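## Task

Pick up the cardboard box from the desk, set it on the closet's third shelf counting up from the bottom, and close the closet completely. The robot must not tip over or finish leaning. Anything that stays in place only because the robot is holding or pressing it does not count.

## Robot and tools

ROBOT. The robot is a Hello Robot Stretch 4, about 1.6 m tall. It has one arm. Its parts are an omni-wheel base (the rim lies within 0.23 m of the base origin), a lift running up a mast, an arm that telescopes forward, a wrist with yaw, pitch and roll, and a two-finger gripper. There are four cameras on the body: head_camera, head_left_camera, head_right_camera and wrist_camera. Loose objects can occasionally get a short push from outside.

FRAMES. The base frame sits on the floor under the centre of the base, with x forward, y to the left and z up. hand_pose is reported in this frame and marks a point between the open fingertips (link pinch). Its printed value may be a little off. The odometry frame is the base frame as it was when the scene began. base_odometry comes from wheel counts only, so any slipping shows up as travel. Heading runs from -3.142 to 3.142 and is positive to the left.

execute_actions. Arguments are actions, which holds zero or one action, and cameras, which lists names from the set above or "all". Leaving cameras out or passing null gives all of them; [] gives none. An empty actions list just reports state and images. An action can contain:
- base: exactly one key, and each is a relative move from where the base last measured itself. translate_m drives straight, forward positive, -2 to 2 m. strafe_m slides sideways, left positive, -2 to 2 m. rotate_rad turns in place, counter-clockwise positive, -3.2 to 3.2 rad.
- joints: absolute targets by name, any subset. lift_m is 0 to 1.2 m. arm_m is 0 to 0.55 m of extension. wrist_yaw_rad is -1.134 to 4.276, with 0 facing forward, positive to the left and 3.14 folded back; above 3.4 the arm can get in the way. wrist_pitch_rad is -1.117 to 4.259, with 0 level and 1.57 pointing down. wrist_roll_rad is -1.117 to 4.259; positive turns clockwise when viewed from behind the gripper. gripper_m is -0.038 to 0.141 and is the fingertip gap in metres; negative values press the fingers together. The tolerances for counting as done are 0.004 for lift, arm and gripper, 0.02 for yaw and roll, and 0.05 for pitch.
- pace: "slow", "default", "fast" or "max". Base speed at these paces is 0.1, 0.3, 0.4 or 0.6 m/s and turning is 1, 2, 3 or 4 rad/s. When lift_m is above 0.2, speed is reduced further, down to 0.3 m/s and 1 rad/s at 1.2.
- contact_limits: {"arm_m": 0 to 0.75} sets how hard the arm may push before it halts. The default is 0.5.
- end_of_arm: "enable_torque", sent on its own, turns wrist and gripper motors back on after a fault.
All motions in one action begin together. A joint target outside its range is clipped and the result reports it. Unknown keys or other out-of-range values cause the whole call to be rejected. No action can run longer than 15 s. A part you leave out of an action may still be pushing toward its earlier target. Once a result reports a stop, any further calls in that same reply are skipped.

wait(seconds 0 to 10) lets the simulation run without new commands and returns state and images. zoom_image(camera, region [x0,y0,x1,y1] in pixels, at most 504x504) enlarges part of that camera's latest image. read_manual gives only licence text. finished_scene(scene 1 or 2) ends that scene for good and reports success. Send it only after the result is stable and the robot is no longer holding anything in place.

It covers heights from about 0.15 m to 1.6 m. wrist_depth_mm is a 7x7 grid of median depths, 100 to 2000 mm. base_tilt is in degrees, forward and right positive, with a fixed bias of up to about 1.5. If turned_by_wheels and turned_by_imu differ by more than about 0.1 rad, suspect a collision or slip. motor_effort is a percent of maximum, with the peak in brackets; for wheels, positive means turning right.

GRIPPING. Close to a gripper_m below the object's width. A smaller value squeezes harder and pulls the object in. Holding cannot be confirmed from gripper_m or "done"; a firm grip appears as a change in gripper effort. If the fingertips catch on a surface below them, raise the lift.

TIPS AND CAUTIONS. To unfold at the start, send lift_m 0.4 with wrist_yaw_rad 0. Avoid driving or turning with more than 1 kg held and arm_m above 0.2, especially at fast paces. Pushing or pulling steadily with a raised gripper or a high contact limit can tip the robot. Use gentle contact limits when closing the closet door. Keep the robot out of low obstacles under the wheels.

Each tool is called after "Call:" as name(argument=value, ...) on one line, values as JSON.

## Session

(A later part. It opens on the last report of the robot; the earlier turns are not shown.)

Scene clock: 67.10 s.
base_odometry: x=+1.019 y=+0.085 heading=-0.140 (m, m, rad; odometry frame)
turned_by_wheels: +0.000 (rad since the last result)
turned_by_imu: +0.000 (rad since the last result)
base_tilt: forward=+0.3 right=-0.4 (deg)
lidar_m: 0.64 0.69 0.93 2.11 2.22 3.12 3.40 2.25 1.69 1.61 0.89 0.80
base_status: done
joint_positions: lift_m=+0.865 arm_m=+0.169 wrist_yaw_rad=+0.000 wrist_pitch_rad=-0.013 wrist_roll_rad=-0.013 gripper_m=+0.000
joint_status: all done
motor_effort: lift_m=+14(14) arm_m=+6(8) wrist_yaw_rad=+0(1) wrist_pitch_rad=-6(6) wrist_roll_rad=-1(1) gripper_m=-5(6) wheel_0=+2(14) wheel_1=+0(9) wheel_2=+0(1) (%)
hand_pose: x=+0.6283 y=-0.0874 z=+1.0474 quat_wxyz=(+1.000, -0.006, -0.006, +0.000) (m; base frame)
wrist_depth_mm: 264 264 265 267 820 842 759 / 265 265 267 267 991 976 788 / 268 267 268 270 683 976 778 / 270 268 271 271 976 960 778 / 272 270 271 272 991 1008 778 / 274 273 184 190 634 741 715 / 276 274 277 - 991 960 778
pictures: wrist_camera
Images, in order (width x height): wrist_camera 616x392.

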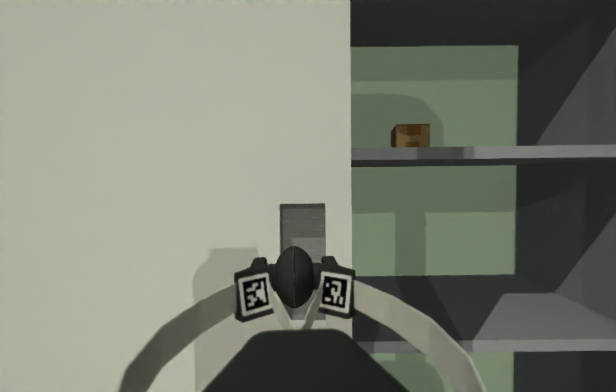

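Call:
execute_actions(actions=[{"base":{"strafe_m":-0.004},"joints":{"arm_m":0.211},"pace":"slow","contact_limits":{"arm_m":0.25}}], cameras=["wrist_camera"])

Call:
execute_actions(actions=[{"base":{"strafe_m":-0.2},"pace":"slow"}], cameras=["wrist_camera","head_camera"])

Scene clock: 68.77 s.
base_odometry: x=+1.019 y=+0.081 heading=-0.140 (m, m, rad; odometry frame)
turned_by_wheels: +0.000 (rad since the last result)
turned_by_imu: +0.000 (rad since the last result)
base_tilt: forward=+0.3 right=-0.5 (deg)
lidar_m: 0.65 0.68 0.92 2.10 2.22 3.10 3.38 2.24 1.68 1.59 0.87 0.79
base_status: done
joint_positions: lift_m=+0.865 arm_m=+0.210 wrist_yaw_rad=+0.000 wrist_pitch_rad=-0.013 wrist_roll_rad=-0.013 gripper_m=+0.000
joint_status: all done
motor_effort: lift_m=+14(14) arm_m=+6(4) wrist_yaw_rad=+1(0) wrist_pitch_rad=-6(5) wrist_roll_rad=-1(1) gripper_m=-7(5) wheel_0=+4(3) wheel_1=-3(6) wheel_2=+0(2) (%)
contact_limits: arm_m 0.25
hand_pose: x=+0.6693 y=-0.0874 z=+1.0474 quat_wxyz=(+1.000, -0.006, -0.006, +0.000) (m; base frame)
wrist_depth_mm: 224 225 225 227 831 842 759 / 227 227 227 227 931 946 778 / 229 229 229 229 691 931 750 / 229 231 229 230 960 931 778 / 232 231 232 231 946 946 778 / 233 232 183 190 640 741 715 / 235 234 235 - 549 559 654
pictures: wrist_camera
Images, in order (width x height): wrist_camera 616x392.

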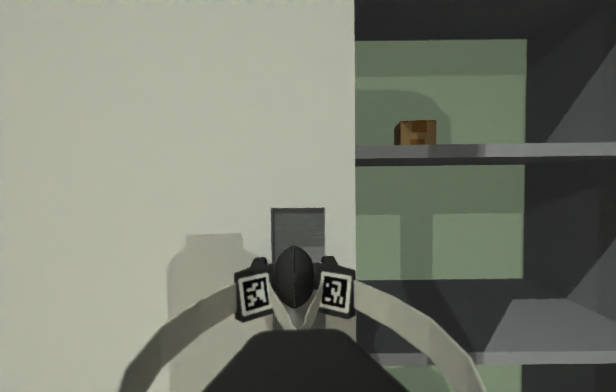

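Scene clock: 71.90 s.
base_odometry: x=+0.991 y=-0.116 heading=-0.139 (m, m, rad; odometry frame)
turned_by_wheels: +0.001 (rad since the last result)
turned_by_imu: +0.022 (rad since the last result)
base_tilt: forward=+0.3 right=-0.5 (deg)
lidar_m: 0.62 0.70 1.05 2.30 2.41 3.44 3.38 1.97 1.44 1.39 1.49 0.70
base_status: done
joint_positions: lift_m=+0.865 arm_m=+0.210 wrist_yaw_rad=-0.002 wrist_pitch_rad=-0.014 wrist_roll_rad=-0.013 gripper_m=+0.000
joint_status: not commanded
motor_effort: lift_m=+14(14) arm_m=+6(6) wrist_yaw_rad=+6(29) wrist_pitch_rad=-4(6) wrist_roll_rad=-2(2) gripper_m=-5(5) wheel_0=+11(18) wheel_1=+2(5) wheel_2=-5(5) (%)
hand_pose: x=+0.6691 y=-0.0880 z=+1.0476 quat_wxyz=(+1.000, -0.006, -0.007, -0.001) (m; base frame)
wrist_depth_mm: 226 226 226 226 842 732 535 / 229 228 227 226 917 788 539 / 230 229 229 227 931 750 530 / 232 230 230 229 917 788 535 / 234 232 232 232 931 788 549 / 235 235 185 189 640 699 535 / 237 235 235 - 554 549 530
pictures: head_camera, wrist_camera
Images, in order (width x height): head_camera 420x560, wrist_camera 616x392.

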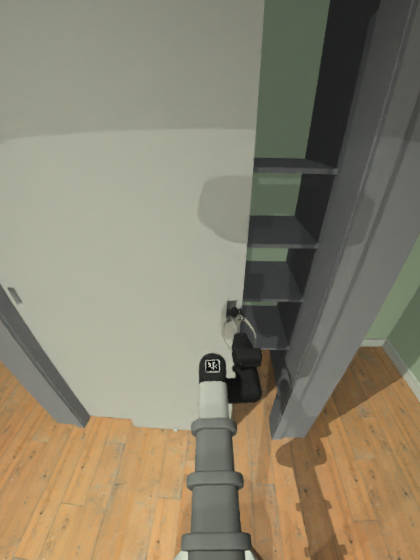

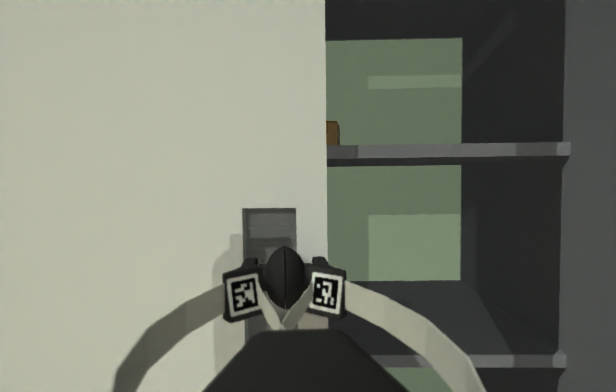

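Call:
execute_actions(actions=[{"base":{"strafe_m":0.026},"joints":{"arm_m":0.213},"pace":"slow"}], cameras=["wrist_camera"])

Call:
execute_actions(actions=[{"base":{"strafe_m":-0.19},"joints":{"arm_m":0.217},"pace":"slow"}], cameras=["wrist_camera"])

Scene clock: 73.27 s.
base_odometry: x=+0.994 y=-0.091 heading=-0.140 (m, m, rad; odometry frame)
turned_by_wheels: -0.001 (rad since the last result)
turned_by_imu: -0.001 (rad since the last result)
base_tilt: forward=+0.3 right=-0.6 (deg)
lidar_m: 0.64 0.69 1.06 2.28 2.40 3.42 3.39 1.99 1.47 1.42 1.52 0.70
base_status: done
joint_positions: lift_m=+0.865 arm_m=+0.211 wrist_yaw_rad=-0.012 wrist_pitch_rad=-0.013 wrist_roll_rad=-0.013 gripper_m=+0.000
joint_status: all done
on_its_own: wrist_yaw_rad is at rest, and its effort (+34) is outside its rest range (-13 to +13)
motor_effort: lift_m=+14(14) arm_m=+11(16) wrist_yaw_rad=+34(35) wrist_pitch_rad=-5(7) wrist_roll_rad=-1(1) gripper_m=-5(6) wheel_0=-4(6) wheel_1=+3(10) wheel_2=-5(6) (%)
hand_pose: x=+0.6695 y=-0.0908 z=+1.0474 quat_wxyz=(+1.000, -0.006, -0.006, -0.006) (m; base frame)
wrist_depth_mm: 225 224 224 227 842 741 549 / 226 226 226 226 931 798 559 / 229 229 229 228 931 759 535 / 229 229 229 229 931 820 559 / 232 232 231 232 960 798 559 / 233 234 184 192 184 707 564 / 236 235 235 - 559 554 549
pictures: wrist_camera
Images, in order (width x height): wrist_camera 616x392.

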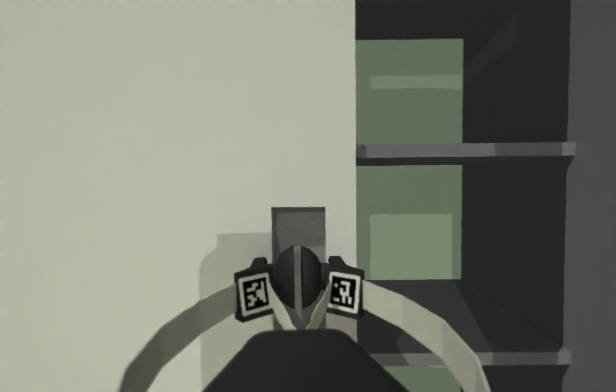

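Scene clock: 76.33 s.
base_odometry: x=+0.967 y=-0.279 heading=-0.139 (m, m, rad; odometry frame)
turned_by_wheels: +0.001 (rad since the last result)
turned_by_imu: +0.135 (rad since the last result)
base_tilt: forward=+0.2 right=-0.5 (deg)
lidar_m: 0.67 0.75 1.18 2.42 2.71 2.56 3.14 1.60 1.29 1.28 1.45 0.66
base_status: done
joint_positions: lift_m=+0.865 arm_m=+0.215 wrist_yaw_rad=+0.000 wrist_pitch_rad=-0.013 wrist_roll_rad=-0.013 gripper_m=+0.000
joint_status: all done
motor_effort: lift_m=+14(14) arm_m=+12(17) wrist_yaw_rad=-1(46) wrist_pitch_rad=-7(8) wrist_roll_rad=-1(2) gripper_m=-6(6) wheel_0=+11(18) wheel_1=+3(6) wheel_2=-6(15) (%)
hand_pose: x=+0.6743 y=-0.0873 z=+1.0473 quat_wxyz=(+1.000, -0.006, -0.006, +0.000) (m; base frame)
wrist_depth_mm: 251 241 232 226 831 778 554 / 252 243 234 228 891 866 559 / 255 244 236 230 891 788 500 / 257 247 238 231 904 878 564 / 258 249 241 232 931 891 559 / 262 252 186 185 627 732 559 / 265 250 246 - 549 530 517
pictures: wrist_camera
Images, in order (width x height): wrist_camera 616x392.

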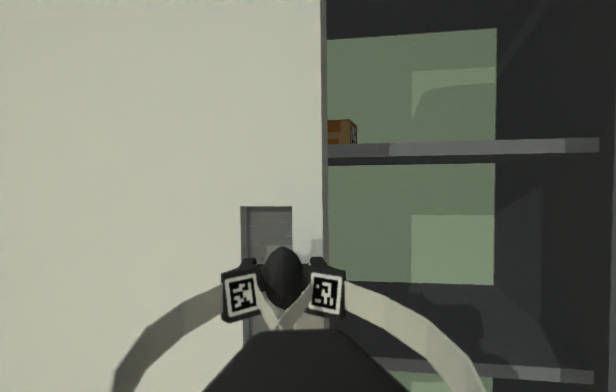

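Call:
execute_actions(actions=[{"base":{"strafe_m":0.022},"joints":{"arm_m":0.212,"gripper_m":-0.03},"pace":"slow"}], cameras=["wrist_camera"])

Call:
execute_actions(actions=[{"base":{"rotate_rad":-0.16},"pace":"slow"}], cameras=["wrist_camera","head_camera"])

Scene clock: 77.70 s.
base_odometry: x=+0.970 y=-0.257 heading=-0.139 (m, m, rad; odometry frame)
turned_by_wheels: +0.000 (rad since the last result)
turned_by_imu: +0.000 (rad since the last result)
base_tilt: forward=+0.3 right=-0.5 (deg)
lidar_m: 0.65 0.76 1.18 2.40 2.69 2.54 3.17 1.64 1.30 1.29 1.49 0.67
base_status: done
joint_positions: lift_m=+0.865 arm_m=+0.213 wrist_yaw_rad=+0.000 wrist_pitch_rad=-0.013 wrist_roll_rad=-0.013 gripper_m=-0.029
joint_status: all done
motor_effort: lift_m=+14(14) arm_m=-6(12) wrist_yaw_rad=-1(2) wrist_pitch_rad=-6(6) wrist_roll_rad=-1(1) gripper_m=-16(15) wheel_0=-3(7) wheel_1=+3(7) wheel_2=+0(4) (%)
hand_pose: x=+0.6725 y=-0.0873 z=+1.0473 quat_wxyz=(+1.000, -0.006, -0.006, +0.000) (m; base frame)
wrist_depth_mm: 252 242 235 226 831 809 597 / 255 245 236 228 917 878 597 / 257 248 239 229 891 820 539 / 258 249 239 232 931 891 597 / 260 250 242 231 917 891 597 / 263 252 181 201 180 741 603 / 264 252 247 - 585 517 539
pictures: wrist_camera
Images, in order (width x height): wrist_camera 616x392.

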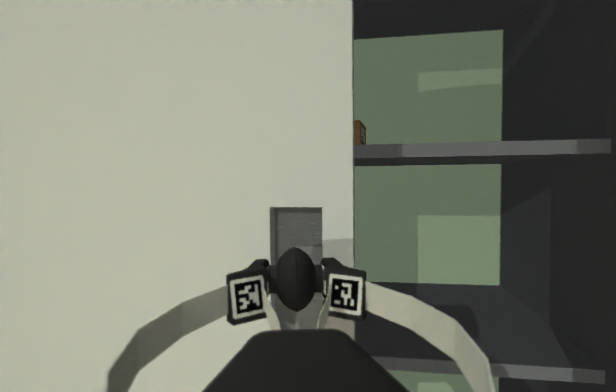

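Scene clock: 78.80 s.
base_odometry: x=+0.970 y=-0.257 heading=-0.299 (m, m, rad; odometry frame)
turned_by_wheels: -0.159 (rad since the last result)
turned_by_imu: -0.164 (rad since the last result)
base_tilt: forward=+0.3 right=-0.5 (deg)
lidar_m: 0.66 0.69 1.06 2.40 2.51 3.45 3.40 1.86 1.36 1.31 1.36 0.67
base_status: done
joint_positions: lift_m=+0.865 arm_m=+0.213 wrist_yaw_rad=+0.000 wrist_pitch_rad=-0.013 wrist_roll_rad=-0.013 gripper_m=-0.029
joint_status: not commanded
motor_effort: lift_m=+14(14) arm_m=-6(6) wrist_yaw_rad=+0(1) wrist_pitch_rad=-5(8) wrist_roll_rad=-2(1) gripper_m=-16(18) wheel_0=+2(2) wheel_1=+3(7) wheel_2=+3(8) (%)
hand_pose: x=+0.6724 y=-0.0874 z=+1.0473 quat_wxyz=(+1.000, -0.006, -0.006, +0.000) (m; base frame)
wrist_depth_mm: 229 231 820 842 768 301 222 / 231 231 917 917 946 304 223 / 233 233 634 917 759 303 223 / 235 236 931 917 946 304 223 / 236 250 946 946 946 303 224 / 238 249 182 200 181 289 227 / 239 240 270 - 591 256 227
pictures: head_camera, wrist_camera
Images, in order (width x height): head_camera 420x560, wrist_camera 616x392.

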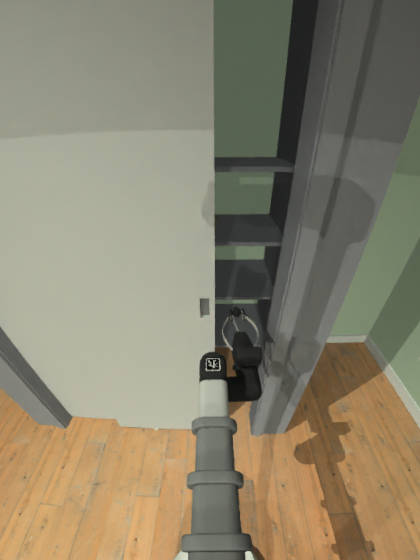

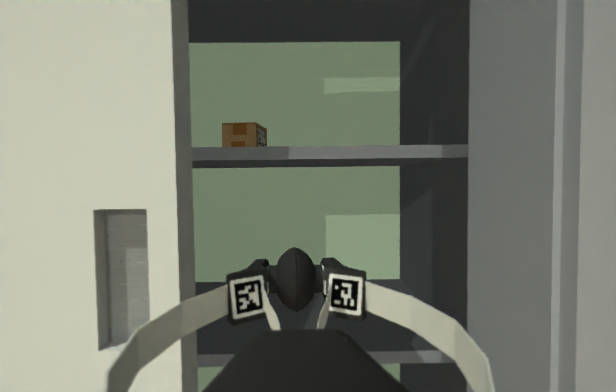

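Call:
execute_actions(actions=[{"base":{"strafe_m":0.19},"joints":{"arm_m":0.2,"gripper_m":-0.005,"wrist_yaw_rad":-0.3}}], cameras=["wrist_camera"])

Scene clock: 80.80 s.
base_odometry: x=+1.026 y=-0.076 heading=-0.299 (m, m, rad; odometry frame)
turned_by_wheels: +0.000 (rad since the last result)
turned_by_imu: +0.000 (rad since the last result)
base_tilt: forward=+0.3 right=-0.5 (deg)
lidar_m: 0.66 0.69 1.02 2.21 2.31 3.24 3.39 2.06 1.56 1.49 1.56 0.67
base_status: done
joint_positions: lift_m=+0.865 arm_m=+0.201 wrist_yaw_rad=-0.300 wrist_pitch_rad=-0.013 wrist_roll_rad=-0.013 gripper_m=-0.005
joint_status: all done
motor_effort: lift_m=+14(14) arm_m=-6(8) wrist_yaw_rad=+0(6) wrist_pitch_rad=-6(7) wrist_roll_rad=-2(1) gripper_m=-7(17) wheel_0=+1(9) wheel_1=+0(9) wheel_2=+0(1) (%)
hand_pose: x=+0.6217 y=-0.1687 z=+1.0473 quat_wxyz=(+0.989, -0.007, -0.005, -0.149) (m; base frame)
wrist_depth_mm: 236 250 268 287 732 418 342 / 236 252 268 291 768 421 345 / 239 253 272 290 691 424 345 / 238 255 272 297 768 427 347 / 240 256 272 294 788 427 349 / 240 255 183 191 183 430 349 / 242 252 273 - 750 397 351
pictures: wrist_camera
Images, in order (width x height): wrist_camera 616x392.

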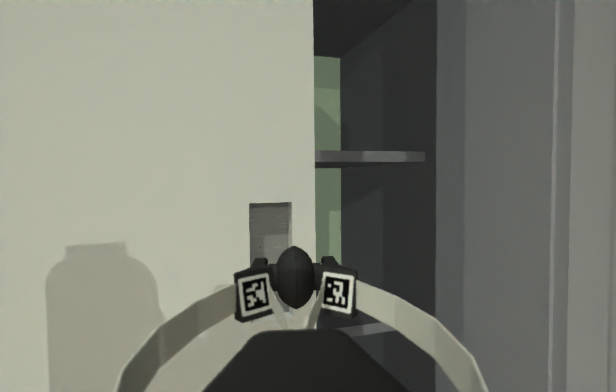

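Call:
execute_actions(actions=[{"base":{"strafe_m":0.004},"joints":{"arm_m":0.258},"pace":"slow","contact_limits":{"arm_m":0.2}}], cameras=["wrist_camera"])

Scene clock: 82.73 s.
base_odometry: x=+1.028 y=-0.072 heading=-0.299 (m, m, rad; odometry frame)
turned_by_wheels: +0.000 (rad since the last result)
turned_by_imu: +0.000 (rad since the last result)
base_tilt: forward=+0.3 right=-0.5 (deg)
lidar_m: 0.67 0.70 1.00 2.20 2.31 3.23 3.37 2.10 1.55 1.49 1.57 0.69
base_status: done
joint_positions: lift_m=+0.865 arm_m=+0.257 wrist_yaw_rad=-0.301 wrist_pitch_rad=-0.013 wrist_roll_rad=-0.013 gripper_m=-0.005
joint_status: all done
motor_effort: lift_m=+14(14) arm_m=+6(8) wrist_yaw_rad=+4(4) wrist_pitch_rad=-5(7) wrist_roll_rad=-2(2) gripper_m=-8(9) wheel_0=-1(6) wheel_1=+3(6) wheel_2=+0(2) (%)
contact_limits: arm_m 0.2
hand_pose: x=+0.6774 y=-0.1690 z=+1.0474 quat_wxyz=(+0.989, -0.007, -0.005, -0.150) (m; base frame)
wrist_depth_mm: 190 202 217 233 723 549 343 / 193 204 219 234 788 549 343 / 193 205 220 236 699 554 345 / 195 206 220 240 788 559 345 / 195 208 220 243 798 559 345 / 196 208 183 191 182 564 349 / 198 206 221 - 723 407 351
pictures: wrist_camera
Images, in order (width x height): wrist_camera 616x392.

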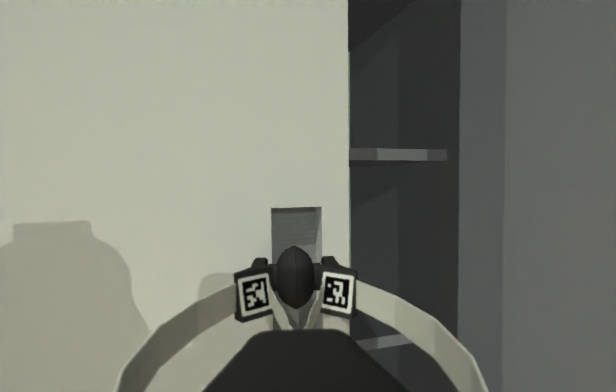

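Call:
execute_actions(actions=[{"base":{"strafe_m":-0.12},"joints":{"arm_m":0.262},"pace":"slow"}], cameras=["wrist_camera","head_camera"])

Scene clock: 85.13 s.
base_odometry: x=+0.992 y=-0.186 heading=-0.298 (m, m, rad; odometry frame)
turned_by_wheels: +0.000 (rad since the last result)
turned_by_imu: +0.000 (rad since the last result)
base_tilt: forward=+0.2 right=-0.5 (deg)
lidar_m: 0.66 0.70 1.06 2.31 2.45 3.40 3.39 1.98 1.42 1.37 1.42 0.69
base_status: done
joint_positions: lift_m=+0.865 arm_m=+0.261 wrist_yaw_rad=-0.302 wrist_pitch_rad=-0.013 wrist_roll_rad=-0.013 gripper_m=-0.005
joint_status: all done
motor_effort: lift_m=+14(14) arm_m=+6(12) wrist_yaw_rad=+7(24) wrist_pitch_rad=-5(8) wrist_roll_rad=-2(1) gripper_m=-7(8) wheel_0=+7(18) wheel_1=+1(4) wheel_2=-1(5) (%)
hand_pose: x=+0.6813 y=-0.1693 z=+1.0474 quat_wxyz=(+0.989, -0.007, -0.005, -0.151) (m; base frame)
wrist_depth_mm: 185 196 209 226 559 271 243 / 186 197 212 228 564 272 246 / 187 199 213 229 564 274 248 / 189 200 214 232 574 276 250 / 189 202 213 233 580 277 252 / 190 201 185 194 182 278 255 / 191 199 214 - 549 262 256
pictures: head_camera, wrist_camera
Images, in order (width x height): head_camera 420x560, wrist_camera 616x392.

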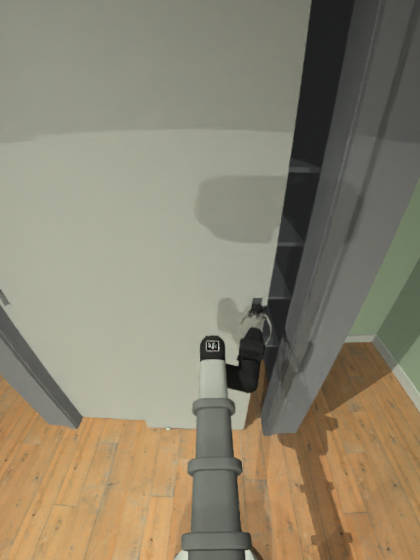

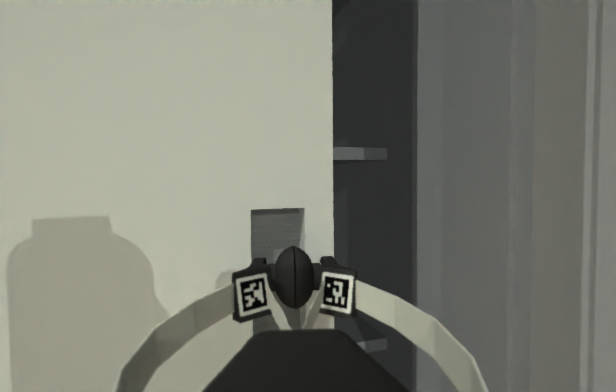

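Call:
execute_actions(actions=[{"base":{"strafe_m":-0.115},"pace":"slow"}], cameras=["wrist_camera","head_camera"])

Scene clock: 87.60 s.
base_odometry: x=+0.958 y=-0.296 heading=-0.298 (m, m, rad; odometry frame)
turned_by_wheels: +0.000 (rad since the last result)
turned_by_imu: +0.000 (rad since the last result)
base_tilt: forward=+0.3 right=-0.6 (deg)
lidar_m: 0.66 0.69 1.04 2.43 2.57 3.45 3.38 1.81 1.31 1.24 1.32 0.65
base_status: done
joint_positions: lift_m=+0.865 arm_m=+0.261 wrist_yaw_rad=-0.309 wrist_pitch_rad=-0.013 wrist_roll_rad=-0.013 gripper_m=-0.005
joint_status: not commanded
on_its_own: wrist_yaw_rad is at rest, and its effort (+27) is outside its rest range (-13 to +13)
motor_effort: lift_m=+14(14) arm_m=+5(6) wrist_yaw_rad=+27(27) wrist_pitch_rad=-5(5) wrist_roll_rad=-1(1) gripper_m=-5(7) wheel_0=+6(15) wheel_1=+0(4) wheel_2=-4(5) (%)
hand_pose: x=+0.6801 y=-0.1711 z=+1.0475 quat_wxyz=(+0.988, -0.007, -0.006, -0.154) (m; base frame)
wrist_depth_mm: 183 195 209 222 211 244 265 / 185 196 210 224 212 244 266 / 185 198 211 224 213 246 270 / 186 198 213 229 214 249 272 / 187 200 212 230 216 251 273 / 188 200 184 191 183 252 277 / 190 198 213 - 219 254 277
pictures: head_camera, wrist_camera
Images, in order (width x height): head_camera 420x560, wrist_camera 616x392.

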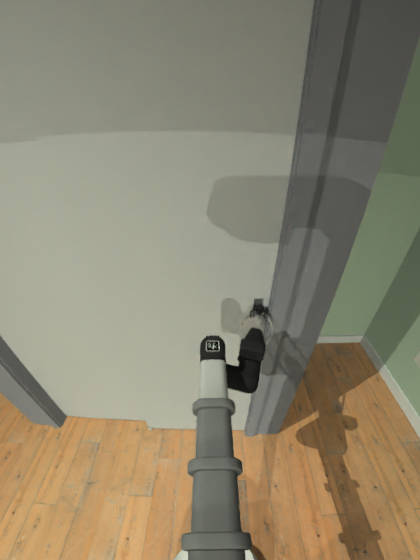

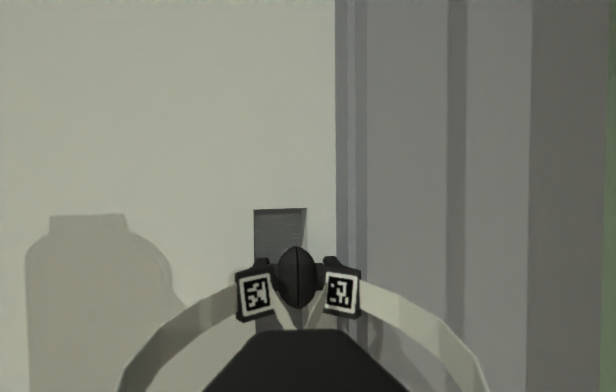

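Looks shut; backing off to verify.

Call:
execute_actions(actions=[{"joints":{"arm_m":0.12}}], cameras=["wrist_camera","head_left_camera"])

Call:
zoom_image(camera="wrist_camera", region=[150,130,400,300])

Scene clock: 89.13 s.
base_odometry: x=+0.958 y=-0.296 heading=-0.298 (m, m, rad; odometry frame)
turned_by_wheels: +0.000 (rad since the last result)
turned_by_imu: -0.001 (rad since the last result)
base_tilt: forward=+0.2 right=-0.6 (deg)
lidar_m: 0.66 0.70 1.06 2.44 2.57 3.44 3.39 1.79 1.30 1.26 1.31 0.66
base_status: not commanded
joint_positions: lift_m=+0.865 arm_m=+0.121 wrist_yaw_rad=-0.300 wrist_pitch_rad=-0.013 wrist_roll_rad=-0.013 gripper_m=-0.005
joint_status: all done
motor_effort: lift_m=+14(14) arm_m=-6(8) wrist_yaw_rad=+1(27) wrist_pitch_rad=-7(6) wrist_roll_rad=-2(1) gripper_m=-7(8) wheel_0=-1(5) wheel_1=+0(0) wheel_2=-3(4) (%)
hand_pose: x=+0.5417 y=-0.1688 z=+1.0473 quat_wxyz=(+0.989, -0.007, -0.005, -0.150) (m; base frame)
wrist_depth_mm: 298 315 336 340 373 1255 1205 / 298 317 338 342 375 1255 1229 / 300 320 340 345 379 1281 1182 / 303 324 343 343 382 1308 1229 / 304 325 343 343 384 1281 1229 / 304 324 183 191 183 1308 1229 / 306 320 342 - 387 1308 1255
pictures: head_left_camera, wrist_camera
Images, in order (width x height): head_left_camera 420x672, wrist_camera 616x392.

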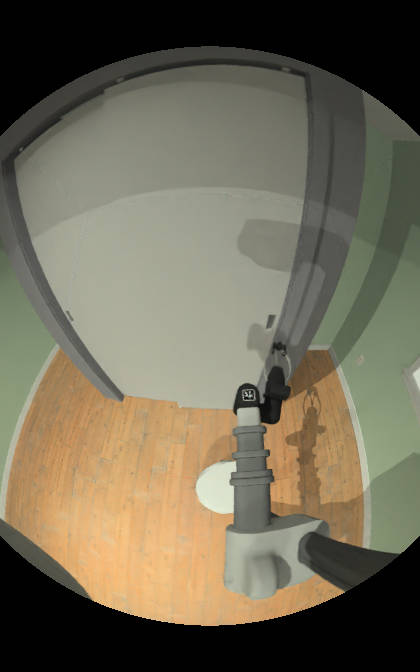

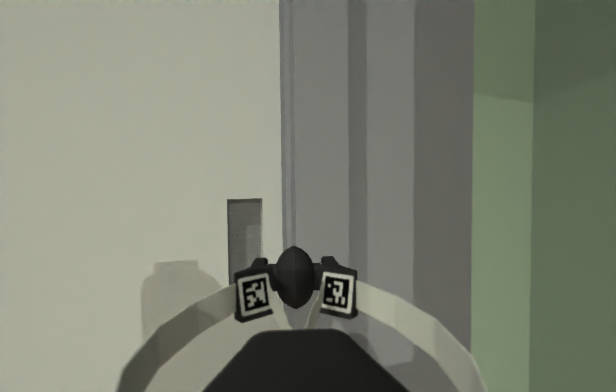

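Region (150, 130, 400, 300) of wrist_camera's 616x392 image, scaled by 2.016; it fills the top 343 rows of this view, and the rest is white.

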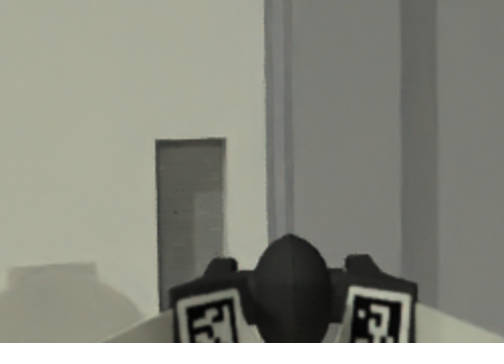

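Call:
finished_scene(scene=2)

The scene is finished: the task was done.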